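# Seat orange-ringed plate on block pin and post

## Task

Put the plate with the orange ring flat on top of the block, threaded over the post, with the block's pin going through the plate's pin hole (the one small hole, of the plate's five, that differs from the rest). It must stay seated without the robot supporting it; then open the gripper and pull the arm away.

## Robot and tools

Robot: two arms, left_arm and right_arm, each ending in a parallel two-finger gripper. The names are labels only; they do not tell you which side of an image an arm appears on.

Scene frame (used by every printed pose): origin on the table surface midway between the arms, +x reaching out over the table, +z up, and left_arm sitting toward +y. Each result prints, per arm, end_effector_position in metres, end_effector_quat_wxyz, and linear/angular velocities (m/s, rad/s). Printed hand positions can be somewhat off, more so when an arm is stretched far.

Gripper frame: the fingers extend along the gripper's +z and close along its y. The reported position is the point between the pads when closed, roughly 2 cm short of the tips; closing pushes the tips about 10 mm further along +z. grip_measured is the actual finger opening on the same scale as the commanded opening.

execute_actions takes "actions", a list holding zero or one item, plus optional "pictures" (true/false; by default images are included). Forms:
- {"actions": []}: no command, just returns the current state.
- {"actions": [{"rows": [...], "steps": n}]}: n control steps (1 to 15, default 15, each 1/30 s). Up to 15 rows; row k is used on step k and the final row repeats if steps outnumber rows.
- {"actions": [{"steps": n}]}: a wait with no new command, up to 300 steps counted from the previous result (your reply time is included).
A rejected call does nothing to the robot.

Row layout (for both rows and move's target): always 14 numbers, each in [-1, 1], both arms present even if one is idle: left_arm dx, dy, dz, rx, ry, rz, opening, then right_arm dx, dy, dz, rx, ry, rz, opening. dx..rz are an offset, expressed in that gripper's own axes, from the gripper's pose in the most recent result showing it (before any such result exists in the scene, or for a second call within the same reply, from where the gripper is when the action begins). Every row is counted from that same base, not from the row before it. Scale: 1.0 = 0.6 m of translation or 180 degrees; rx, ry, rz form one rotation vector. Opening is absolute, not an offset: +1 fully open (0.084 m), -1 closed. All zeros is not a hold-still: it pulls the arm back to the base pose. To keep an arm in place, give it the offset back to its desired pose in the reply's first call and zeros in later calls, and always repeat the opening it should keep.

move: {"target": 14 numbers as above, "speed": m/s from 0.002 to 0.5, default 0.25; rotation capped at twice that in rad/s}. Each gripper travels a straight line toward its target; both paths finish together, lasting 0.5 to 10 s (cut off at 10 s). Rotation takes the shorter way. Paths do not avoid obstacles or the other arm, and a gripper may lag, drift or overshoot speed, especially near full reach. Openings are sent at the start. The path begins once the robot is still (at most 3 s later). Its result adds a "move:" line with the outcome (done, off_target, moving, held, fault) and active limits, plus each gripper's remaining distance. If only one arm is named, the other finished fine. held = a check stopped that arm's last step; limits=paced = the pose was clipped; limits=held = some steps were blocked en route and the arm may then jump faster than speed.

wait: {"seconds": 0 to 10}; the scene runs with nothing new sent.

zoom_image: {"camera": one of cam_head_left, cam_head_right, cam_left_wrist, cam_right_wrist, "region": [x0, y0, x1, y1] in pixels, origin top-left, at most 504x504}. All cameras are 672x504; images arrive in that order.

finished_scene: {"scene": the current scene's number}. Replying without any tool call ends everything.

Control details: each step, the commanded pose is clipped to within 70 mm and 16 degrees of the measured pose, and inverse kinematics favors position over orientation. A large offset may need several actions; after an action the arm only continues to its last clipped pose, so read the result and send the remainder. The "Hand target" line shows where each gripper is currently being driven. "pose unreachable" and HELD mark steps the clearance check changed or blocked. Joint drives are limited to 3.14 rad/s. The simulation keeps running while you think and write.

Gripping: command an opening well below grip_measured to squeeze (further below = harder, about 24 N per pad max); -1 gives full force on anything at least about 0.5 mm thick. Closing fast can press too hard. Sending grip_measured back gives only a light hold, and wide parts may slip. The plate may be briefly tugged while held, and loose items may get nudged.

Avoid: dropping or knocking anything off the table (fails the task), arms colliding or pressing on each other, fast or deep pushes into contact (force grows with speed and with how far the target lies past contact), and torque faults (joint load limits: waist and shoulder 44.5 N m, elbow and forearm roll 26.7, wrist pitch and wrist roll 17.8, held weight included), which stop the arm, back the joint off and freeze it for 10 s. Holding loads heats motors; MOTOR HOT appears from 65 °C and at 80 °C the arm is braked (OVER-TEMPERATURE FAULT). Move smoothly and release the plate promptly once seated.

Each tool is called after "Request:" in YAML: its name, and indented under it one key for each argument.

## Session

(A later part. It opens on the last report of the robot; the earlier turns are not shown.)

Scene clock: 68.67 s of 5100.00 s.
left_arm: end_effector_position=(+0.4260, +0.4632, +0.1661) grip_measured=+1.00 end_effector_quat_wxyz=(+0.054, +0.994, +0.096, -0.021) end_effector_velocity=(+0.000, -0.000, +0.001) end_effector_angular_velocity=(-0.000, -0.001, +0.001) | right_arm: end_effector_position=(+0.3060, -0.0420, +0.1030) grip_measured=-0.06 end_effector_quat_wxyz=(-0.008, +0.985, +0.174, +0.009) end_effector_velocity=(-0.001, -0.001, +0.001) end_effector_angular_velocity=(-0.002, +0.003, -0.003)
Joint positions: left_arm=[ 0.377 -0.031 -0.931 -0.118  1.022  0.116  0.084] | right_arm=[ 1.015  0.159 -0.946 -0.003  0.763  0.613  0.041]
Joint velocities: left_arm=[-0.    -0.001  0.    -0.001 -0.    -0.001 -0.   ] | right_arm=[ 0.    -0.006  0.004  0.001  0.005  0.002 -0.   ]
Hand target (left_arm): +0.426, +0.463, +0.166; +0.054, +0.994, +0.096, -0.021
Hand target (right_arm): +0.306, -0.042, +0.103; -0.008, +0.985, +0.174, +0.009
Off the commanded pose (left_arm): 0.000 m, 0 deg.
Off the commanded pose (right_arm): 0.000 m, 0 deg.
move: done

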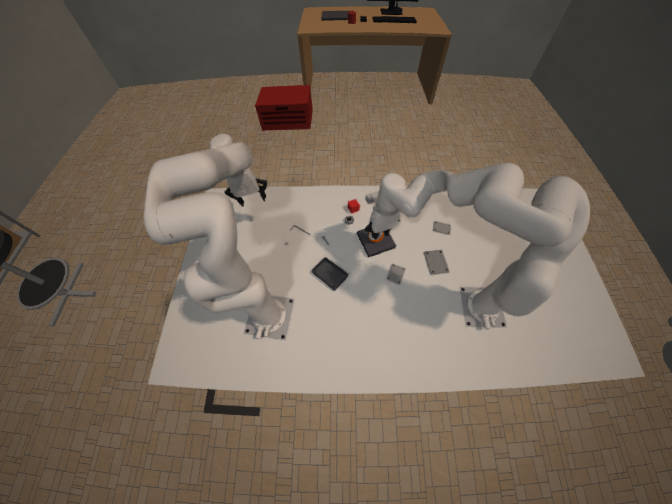

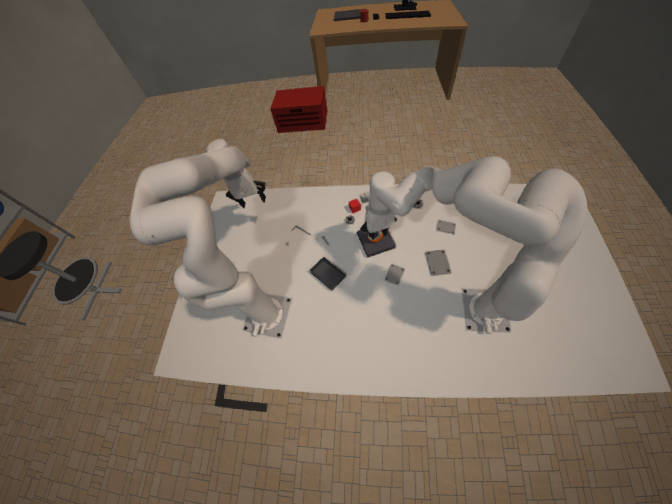

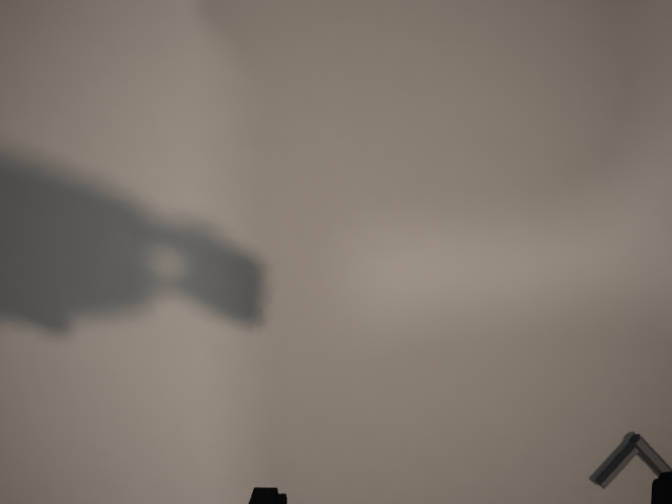

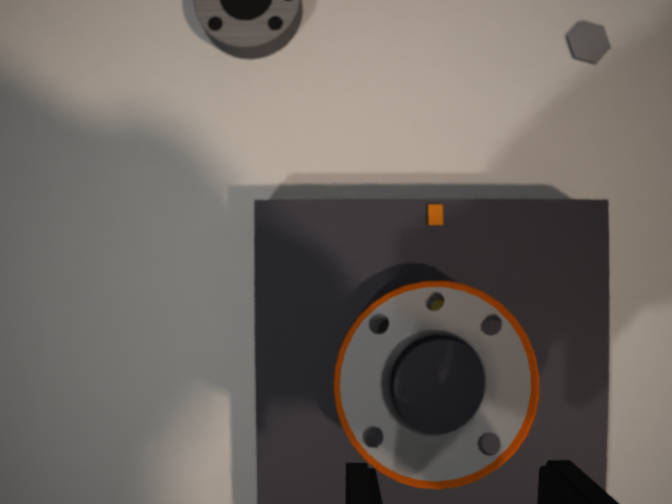

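Request:
move:
  target: [0,0,0,0,0,0,1, 0.05,0,0.05,-0.0041,-0.0059,0.03,-0.05]
  speed: 0.06

Request:
move:
  target: [0,0,0,0,0,0,1, 0,0,0.011,0,0,0,-0.05]
  speed: 0.01

Request:
move:
  target: [0,0,0,0,0,0,1, 0,0,0.004,0,0,-0.035,-0.05]
  speed: 0.02

Scene clock: 87.27 s of 5100.00 s.
left_arm: end_effector_position=(+0.4260, +0.4632, +0.1661) grip_measured=+1.00 end_effector_quat_wxyz=(+0.054, +0.994, +0.096, -0.021) end_effector_velocity=(-0.001, -0.000, -0.001) end_effector_angular_velocity=(-0.000, +0.004, -0.001) | right_arm: end_effector_position=(+0.3345, -0.0312, +0.0738) grip_measured=-0.06 end_effector_quat_wxyz=(-0.000, +0.992, +0.128, +0.001) end_effector_velocity=(+0.001, +0.001, -0.001) end_effector_angular_velocity=(-0.001, +0.000, -0.002)
Joint positions: left_arm=[ 0.377 -0.031 -0.931 -0.118  1.022  0.116  0.084] | right_arm=[ 0.98   0.302 -1.054 -0.001  0.749  0.671  0.041]
Joint velocities: left_arm=[-0.     0.002  0.001  0.001  0.    -0.    -0.   ] | right_arm=[-0.     0.006 -0.005 -0.001  0.     0.002  0.   ]
Hand target (left_arm): +0.426, +0.463, +0.166; +0.054, +0.994, +0.096, -0.021
Hand target (right_arm): +0.335, -0.031, +0.074; -0.000, +0.992, +0.127, +0.001
Off the commanded pose (left_arm): 0.000 m, 0 deg.
Off the commanded pose (right_arm): 0.000 m, 0 deg.
After step 90, 14.47 s passed at rest.
move: done

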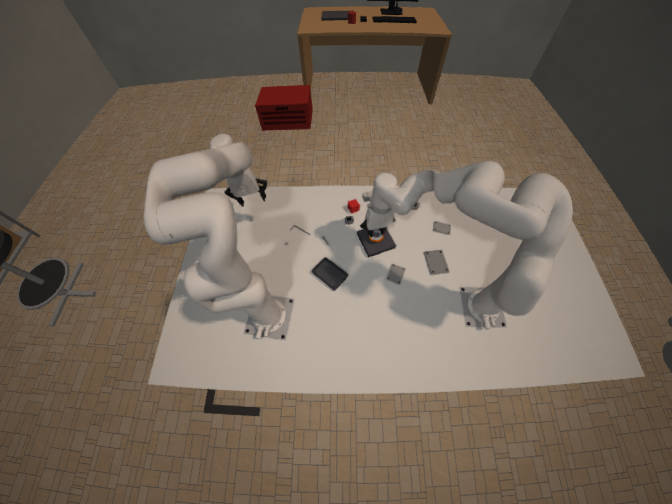

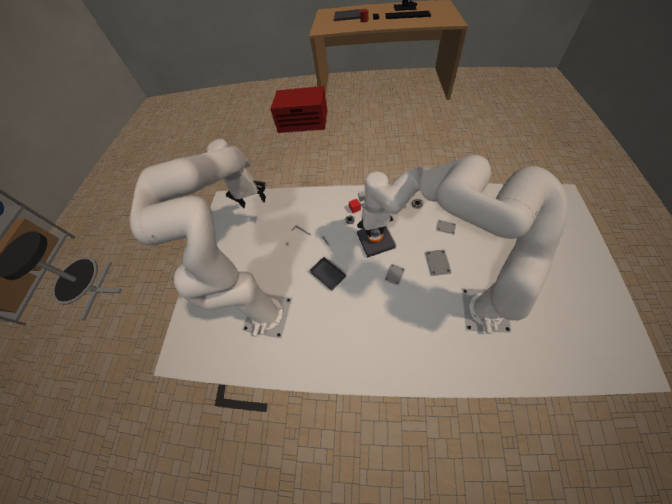

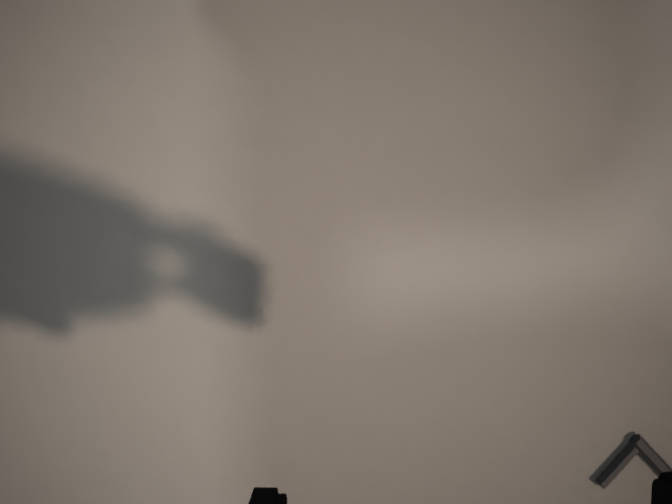

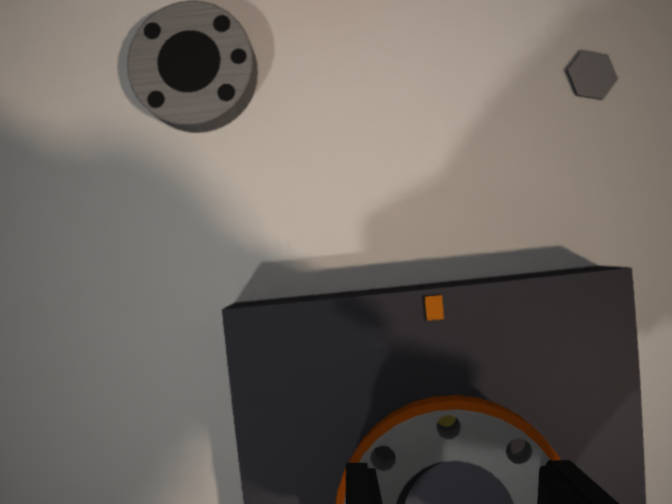

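Scene clock: 88.13 s of 5100.00 s.
left_arm: end_effector_position=(+0.4260, +0.4632, +0.1661) grip_measured=+1.00 end_effector_quat_wxyz=(+0.054, +0.994, +0.096, -0.021) end_effector_velocity=(-0.001, -0.000, -0.001) end_effector_angular_velocity=(-0.001, +0.003, +0.000) | right_arm: end_effector_position=(+0.3352, -0.0302, +0.0695) grip_measured=-0.06 end_effector_quat_wxyz=(-0.002, +0.992, +0.128, +0.002) end_effector_velocity=(-0.001, -0.000, -0.001) end_effector_angular_velocity=(-0.001, +0.002, -0.001)
Joint positions: left_arm=[ 0.377 -0.031 -0.931 -0.118  1.022  0.116  0.084] | right_arm=[ 0.98   0.312 -1.052 -0.001  0.734  0.671  0.042]
Joint velocities: left_arm=[-0.001  0.002  0.001 -0.     0.    -0.001  0.   ] | right_arm=[ 0.     0.002  0.001  0.002 -0.001  0.     0.   ]
Hand target (left_arm): +0.426, +0.463, +0.166; +0.054, +0.994, +0.096, -0.021
Hand target (right_arm): +0.334, -0.031, +0.067; -0.000, +0.992, +0.128, +0.001
Off the commanded pose (left_arm): 0.000 m, 0 deg.
Off the commanded pose (right_arm): 0.002 m, 0 deg.
move: done

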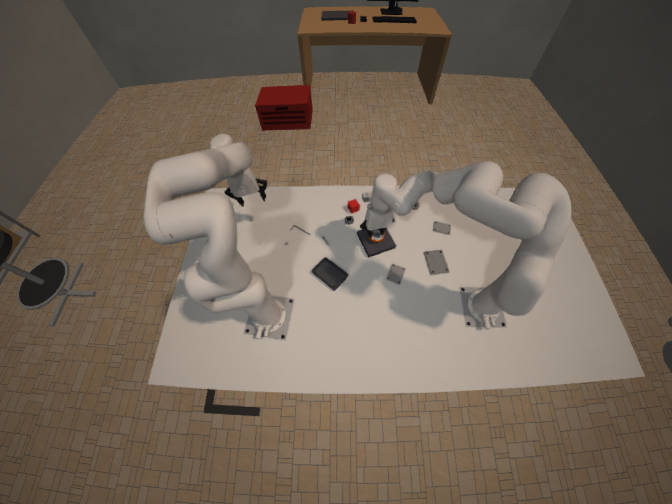

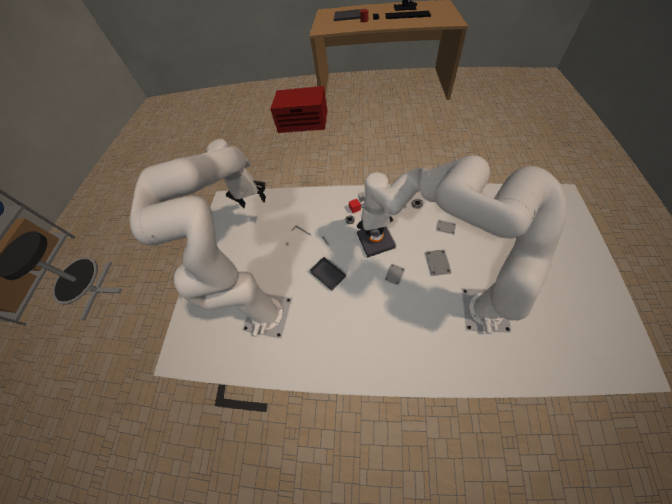

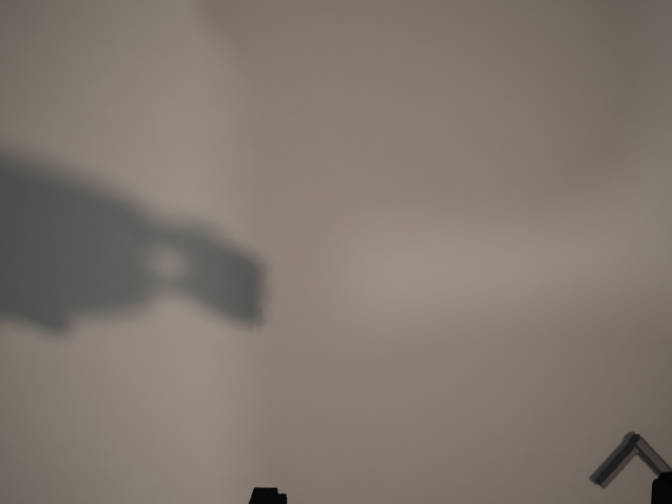

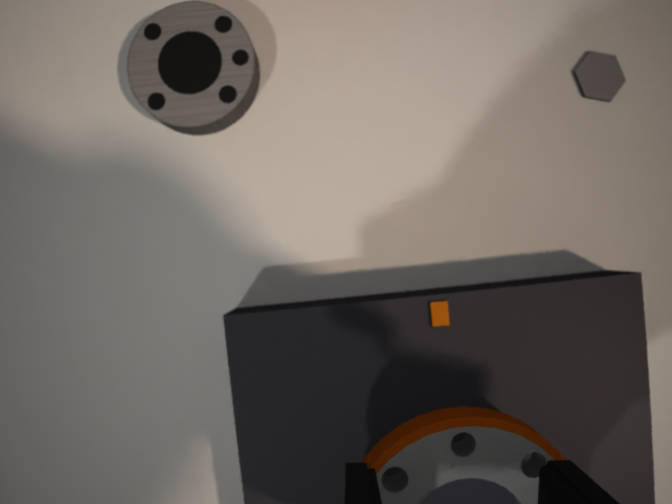

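Scene clock: 91.10 s of 5100.00 s.
left_arm: end_effector_position=(+0.4260, +0.4632, +0.1661) grip_measured=+1.00 end_effector_quat_wxyz=(+0.054, +0.994, +0.096, -0.021) end_effector_velocity=(+0.000, +0.000, +0.000) end_effector_angular_velocity=(+0.002, -0.001, +0.000) | right_arm: end_effector_position=(+0.3357, -0.0296, +0.0688) grip_measured=-0.06 end_effector_quat_wxyz=(-0.003, +0.983, +0.182, +0.004) end_effector_velocity=(-0.001, -0.000, -0.000) end_effector_angular_velocity=(-0.001, -0.000, +0.006)
Joint positions: left_arm=[ 0.377 -0.031 -0.931 -0.118  1.022  0.116  0.084] | right_arm=[ 0.98   0.314 -1.051 -0.001  0.727  0.562  0.042]
Joint velocities: left_arm=[ 0.     0.    -0.001  0.001 -0.    -0.001 -0.   ] | right_arm=[ 0.001 -0.     0.001 -0.001 -0.    -0.004 -0.   ]
Hand target (left_arm): +0.426, +0.463, +0.166; +0.054, +0.994, +0.096, -0.021
Hand target (right_arm): +0.335, -0.030, +0.067; -0.002, +0.983, +0.182, +0.002
Off the commanded pose (left_arm): 0.000 m, 0 deg.
Off the commanded pose (right_arm): 0.002 m, 0 deg.
move: done

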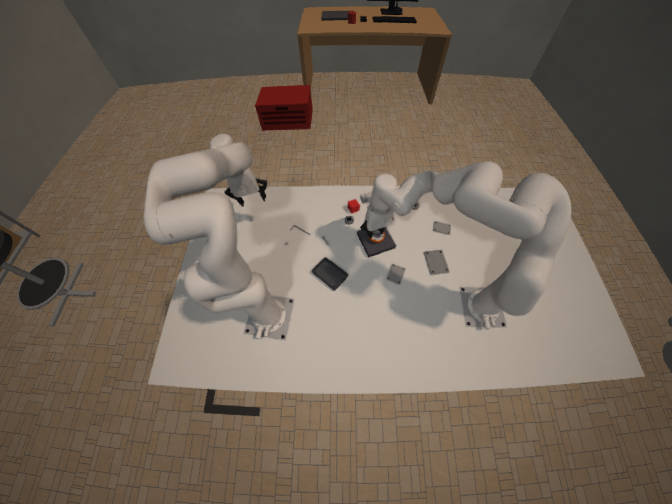

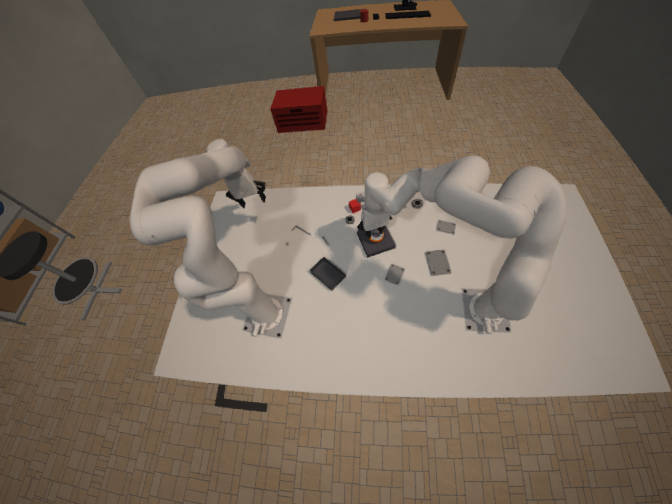

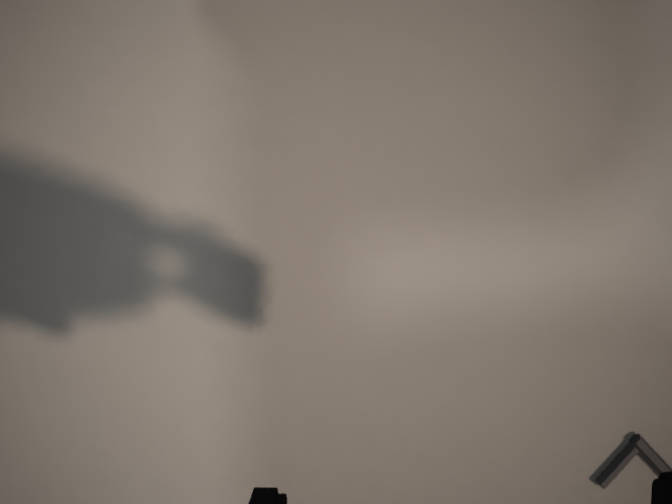

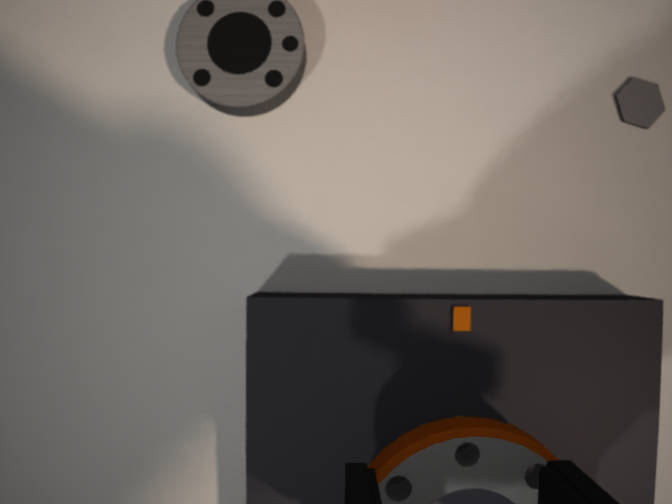

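Request:
move:
  target: [0,0,0,0,0,0,1, 0,0,0.003,0,0,0.031,-0.05]
  speed: 0.02

Request:
move:
  target: [0,0,0,0,0,0,1, 0.004,0.004,0.004,0,0,0,-0.05]
  speed: 0.004

Scene clock: 103.13 s of 5100.00 s.
left_arm: end_effector_position=(+0.4260, +0.4632, +0.1661) grip_measured=+1.00 end_effector_quat_wxyz=(+0.054, +0.994, +0.096, -0.021) end_effector_velocity=(-0.001, +0.000, -0.001) end_effector_angular_velocity=(-0.000, +0.001, +0.001) | right_arm: end_effector_position=(+0.3364, -0.0291, +0.0686) grip_measured=-0.05 end_effector_quat_wxyz=(-0.004, +0.991, +0.134, +0.005) end_effector_velocity=(-0.000, +0.000, +0.000) end_effector_angular_velocity=(+0.002, +0.002, -0.009)
Joint positions: left_arm=[ 0.377 -0.031 -0.931 -0.118  1.022  0.116  0.084] | right_arm=[ 0.98   0.315 -1.05  -0.001  0.723  0.659  0.042]
Joint velocities: left_arm=[ 0.001 -0.     0.001  0.    -0.    -0.     0.   ] | right_arm=[ 0.    -0.    -0.     0.004  0.     0.006 -0.002]
Hand target (left_arm): +0.426, +0.463, +0.166; +0.054, +0.994, +0.096, -0.021
Hand target (right_arm): +0.336, -0.030, +0.067; -0.003, +0.991, +0.134, +0.004
Off the commanded pose (left_arm): 0.000 m, 0 deg.
Off the commanded pose (right_arm): 0.002 m, 0 deg.
After step 90, 6.37 s passed at rest.
move: done

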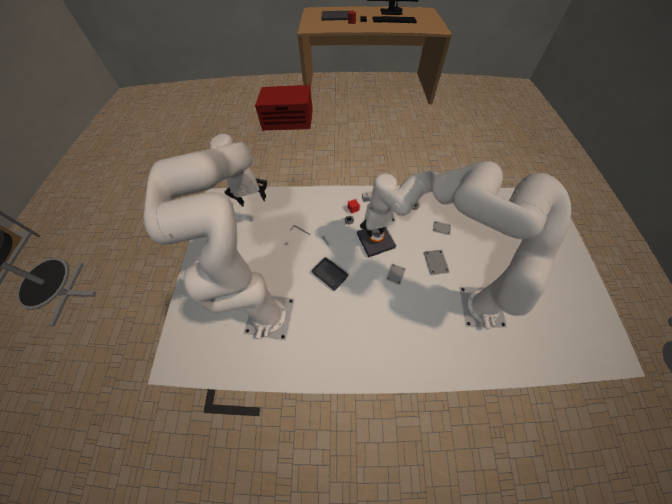

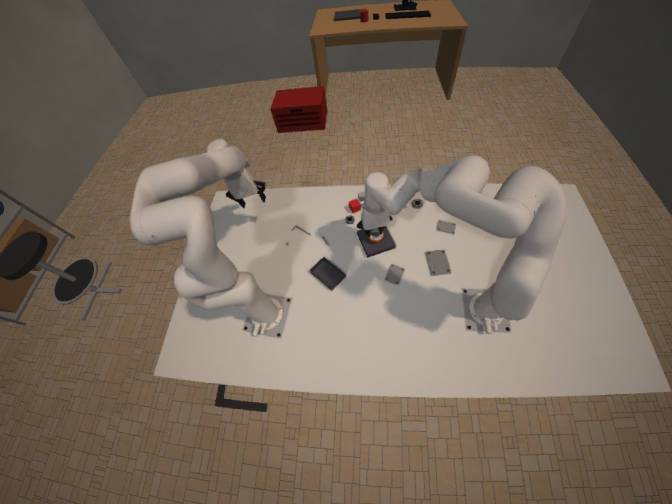

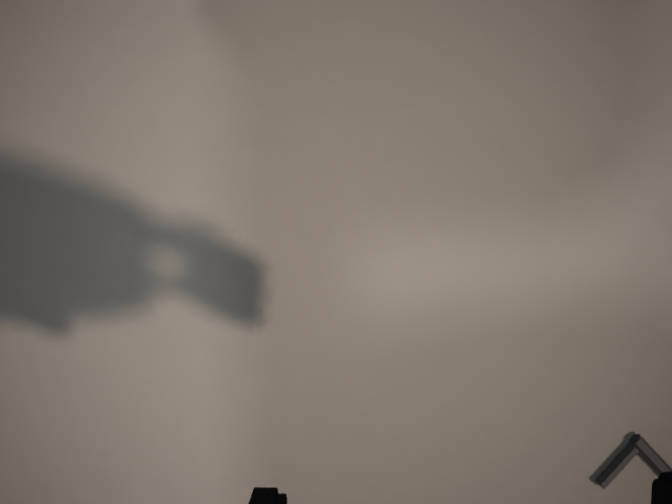

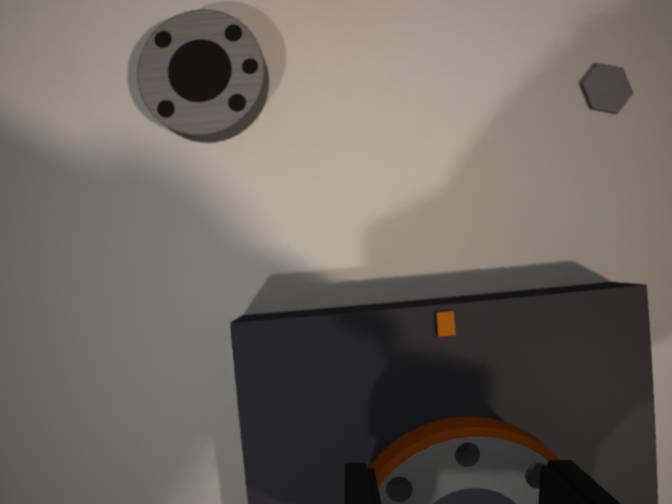

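Scene clock: 104.40 s of 5100.00 s.
left_arm: end_effector_position=(+0.4260, +0.4632, +0.1661) grip_measured=+1.00 end_effector_quat_wxyz=(+0.054, +0.994, +0.096, -0.021) end_effector_velocity=(-0.001, +0.000, -0.001) end_effector_angular_velocity=(+0.000, +0.004, -0.003) | right_arm: end_effector_position=(+0.3394, -0.0295, +0.0688) grip_measured=-0.06 end_effector_quat_wxyz=(-0.006, +0.991, +0.134, +0.007) end_effector_velocity=(+0.002, -0.001, +0.000) end_effector_angular_velocity=(-0.001, -0.001, +0.000)
Joint positions: left_arm=[ 0.377 -0.031 -0.931 -0.118  1.022  0.116  0.084] | right_arm=[ 0.974  0.316 -1.051 -0.001  0.717  0.652  0.042]
Joint velocities: left_arm=[ 0.     0.002  0.001  0.002  0.001  0.002 -0.   ] | right_arm=[-0.003  0.    -0.    -0.003  0.    -0.001 -0.   ]
Hand target (left_arm): +0.426, +0.463, +0.166; +0.054, +0.994, +0.096, -0.021
Hand target (right_arm): +0.339, -0.031, +0.066; -0.004, +0.991, +0.134, +0.005
Off the commanded pose (left_arm): 0.000 m, 0 deg.
Off the commanded pose (right_arm): 0.003 m, 0 deg.
move: done

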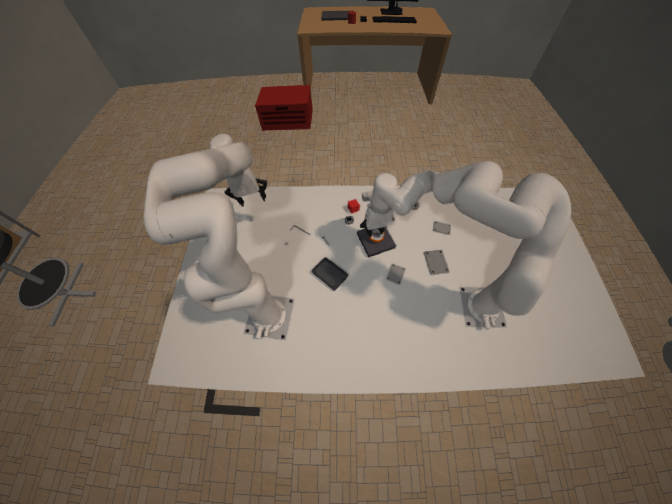

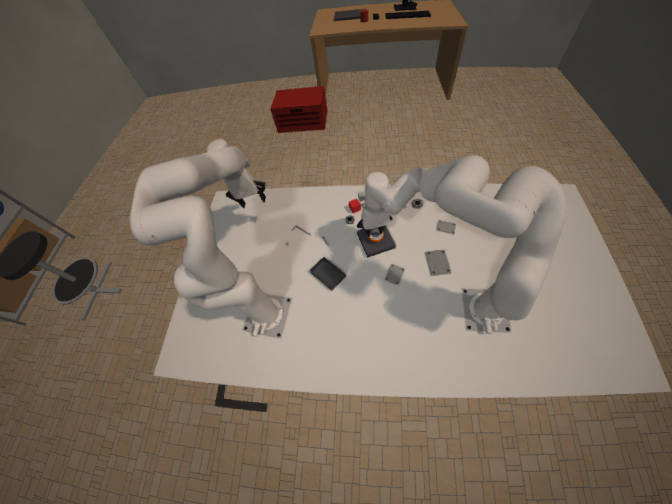

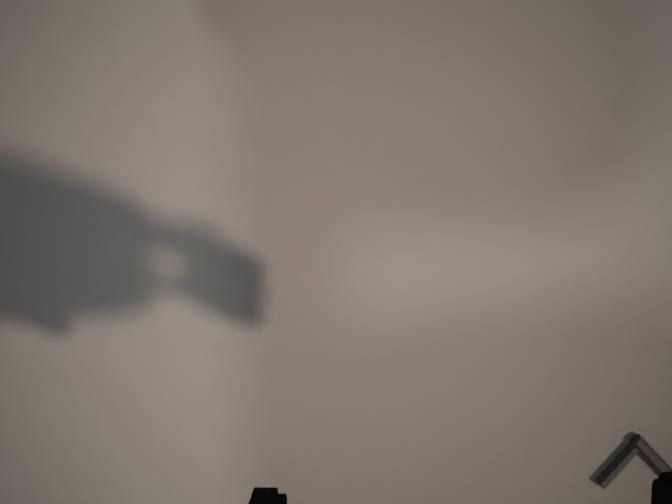

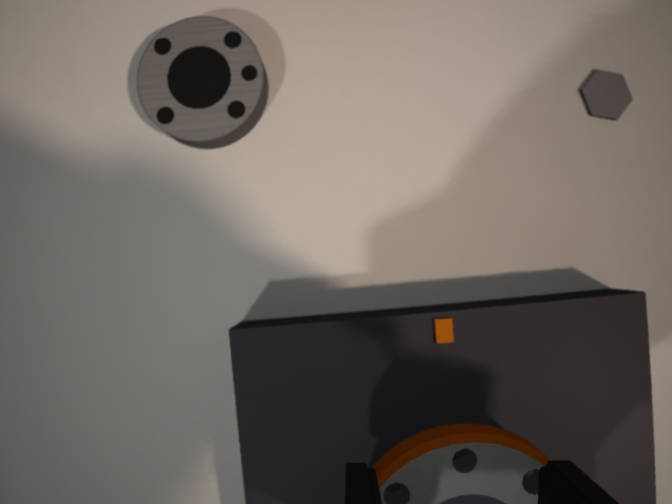

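Request:
move:
  target: [0,0,0,0,0,0,1, -0.004,0,0.004,0,0,0.04,-0.05]
  speed: 0.015

Scene clock: 111.10 s of 5100.00 s.
left_arm: end_effector_position=(+0.4260, +0.4632, +0.1661) grip_measured=+1.00 end_effector_quat_wxyz=(+0.054, +0.994, +0.096, -0.021) end_effector_velocity=(+0.000, +0.000, +0.000) end_effector_angular_velocity=(-0.001, -0.001, +0.001) | right_arm: end_effector_position=(+0.3382, -0.0286, +0.0688) grip_measured=-0.06 end_effector_quat_wxyz=(-0.009, +0.997, +0.072, +0.008) end_effector_velocity=(-0.000, +0.000, +0.000) end_effector_angular_velocity=(-0.001, -0.001, -0.001)
Joint positions: left_arm=[ 0.377 -0.031 -0.931 -0.118  1.022  0.116  0.084] | right_arm=[ 0.977  0.313 -1.045 -0.001  0.708  0.78   0.042]
Joint velocities: left_arm=[ 0.001  0.    -0.001 -0.001 -0.001  0.001  0.   ] | right_arm=[ 0.001 -0.    -0.    -0.002  0.     0.003  0.   ]
Hand target (left_arm): +0.426, +0.463, +0.166; +0.054, +0.994, +0.096, -0.021
Hand target (right_arm): +0.337, -0.030, +0.066; -0.007, +0.997, +0.072, +0.006
Off the commanded pose (left_arm): 0.000 m, 0 deg.
Off the commanded pose (right_arm): 0.003 m, 0 deg.
move: done

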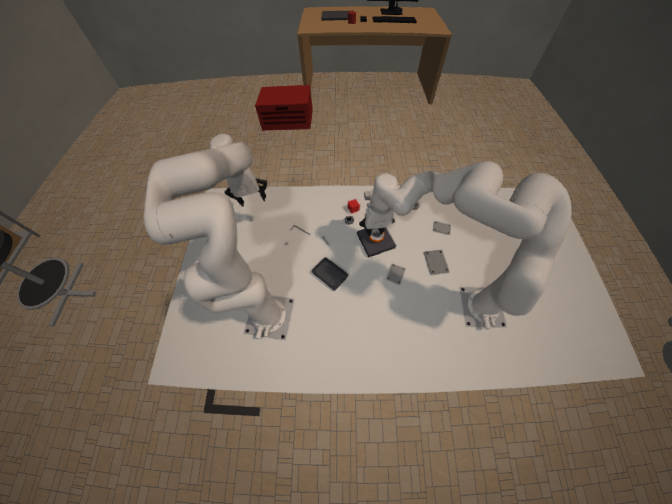

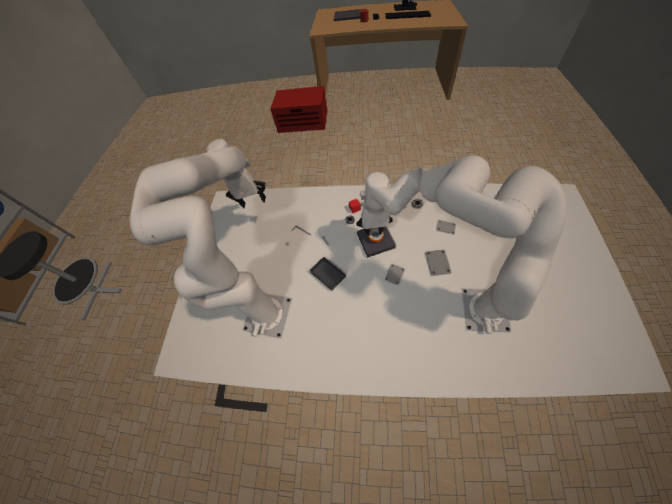

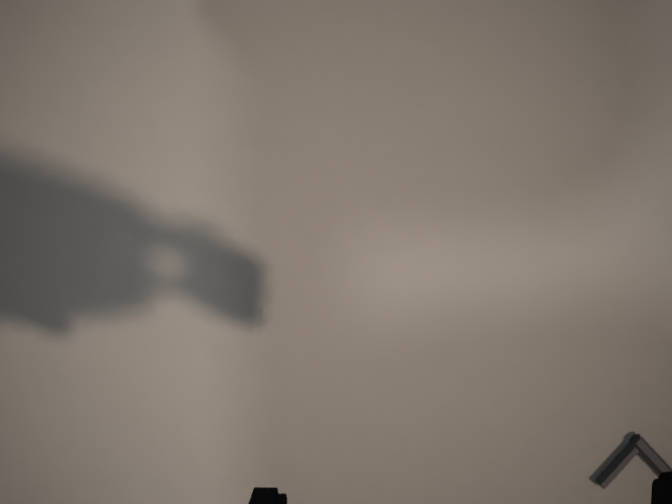

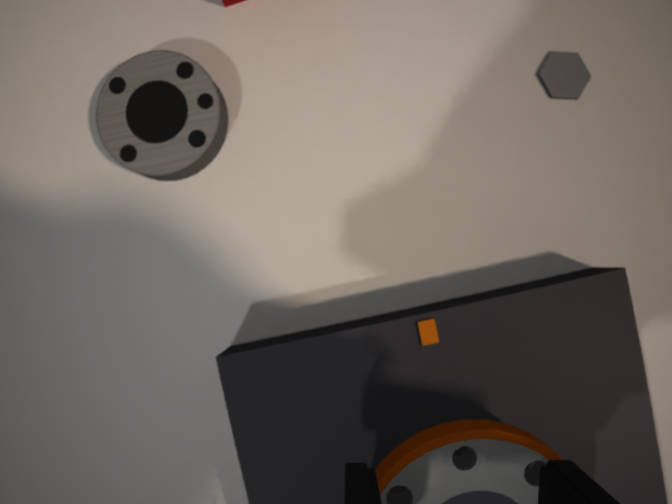

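Request:
move:
  target: [0,0,0,0,0,0,1, -0.06,0.0,-0.06,0,0,-0.065,-0.05]
  speed: 0.06

Request:
zoom_image:
  camera: "cam_right_wrist"
  region: [280, 180, 600, 500]

Request:
zoom_image:
  camera: "cam_head_left"
  region: [330, 200, 430, 270]

Scene clock: 116.03 s of 5100.00 s.
left_arm: end_effector_position=(+0.4260, +0.4632, +0.1661) grip_measured=+1.00 end_effector_quat_wxyz=(+0.054, +0.994, +0.096, -0.021) end_effector_velocity=(+0.000, -0.001, +0.000) end_effector_angular_velocity=(-0.001, -0.001, -0.002) | right_arm: end_effector_position=(+0.3022, -0.0344, +0.1040) grip_measured=-0.06 end_effector_quat_wxyz=(-0.008, +0.985, +0.173, +0.009) end_effector_velocity=(-0.001, -0.001, +0.000) end_effector_angular_velocity=(-0.001, +0.002, +0.003)
Joint positions: left_arm=[ 0.377 -0.031 -0.931 -0.118  1.022  0.116  0.084] | right_arm=[ 1.03   0.17  -0.964 -0.003  0.771  0.631  0.041]
Joint velocities: left_arm=[-0.001  0.    -0.001 -0.002  0.     0.002  0.   ] | right_arm=[-0.    -0.003  0.003  0.002  0.001 -0.004  0.   ]
Hand target (left_arm): +0.426, +0.463, +0.166; +0.054, +0.994, +0.096, -0.021
Hand target (right_arm): +0.302, -0.034, +0.104; -0.008, +0.985, +0.173, +0.009
Off the commanded pose (left_arm): 0.000 m, 0 deg.
Off the commanded pose (right_arm): 0.000 m, 0 deg.
move: done

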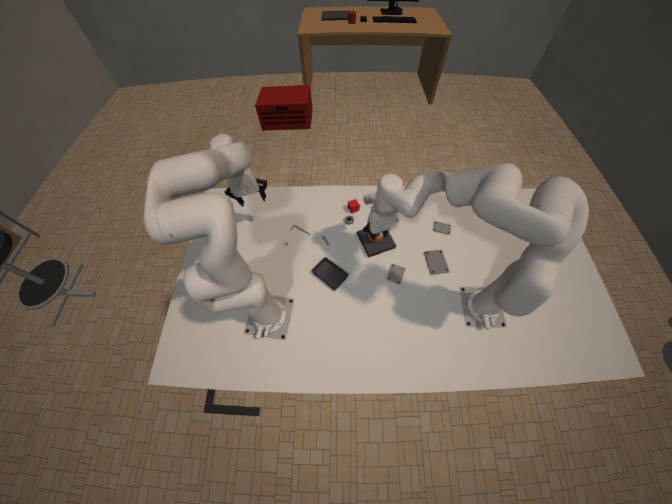

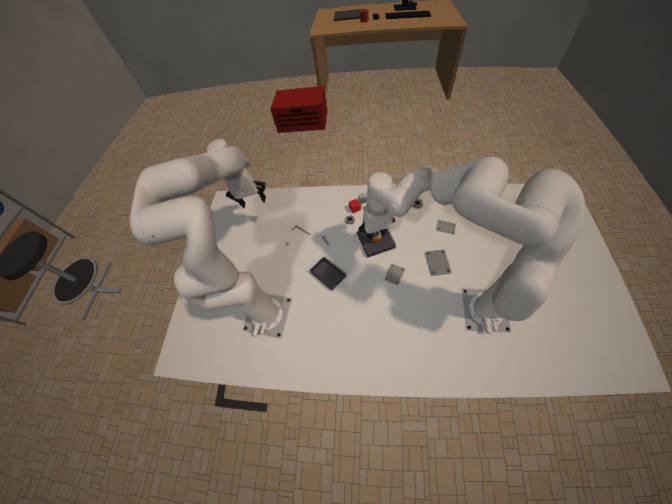

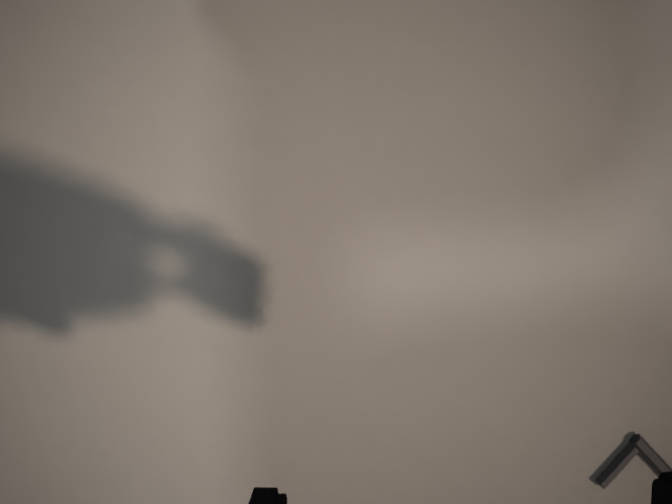

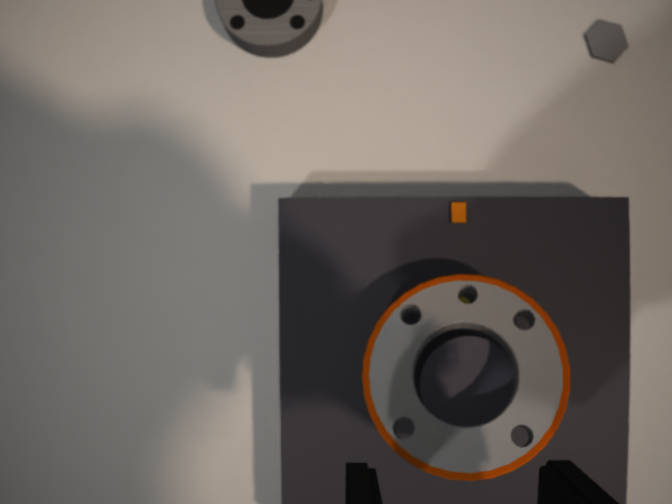

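Region (280, 180, 600, 500) of cam_right_wrist's 672x504 image, scaled by 1.575, with more detail than that image has.

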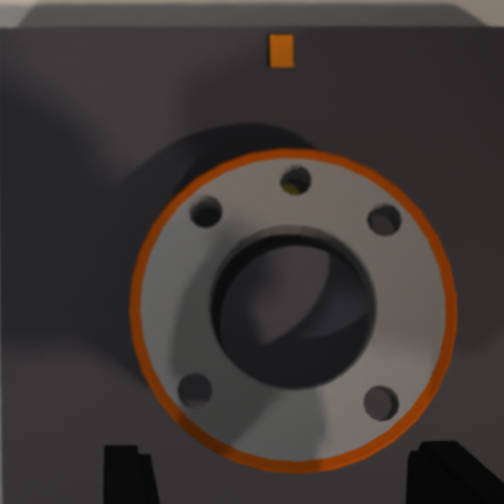

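Region (330, 200, 430, 270) of cam_head_left's 672x504 image, scaled by 5.040, with more detail than that image has; it fills the top 353 rows of this view, and the rest is white.

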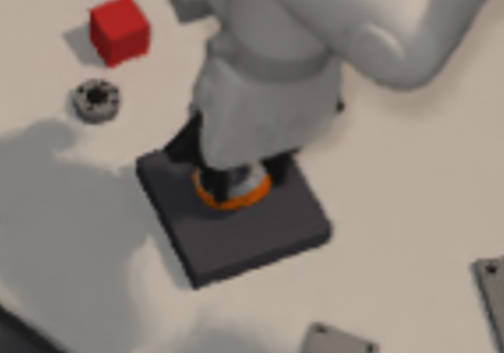

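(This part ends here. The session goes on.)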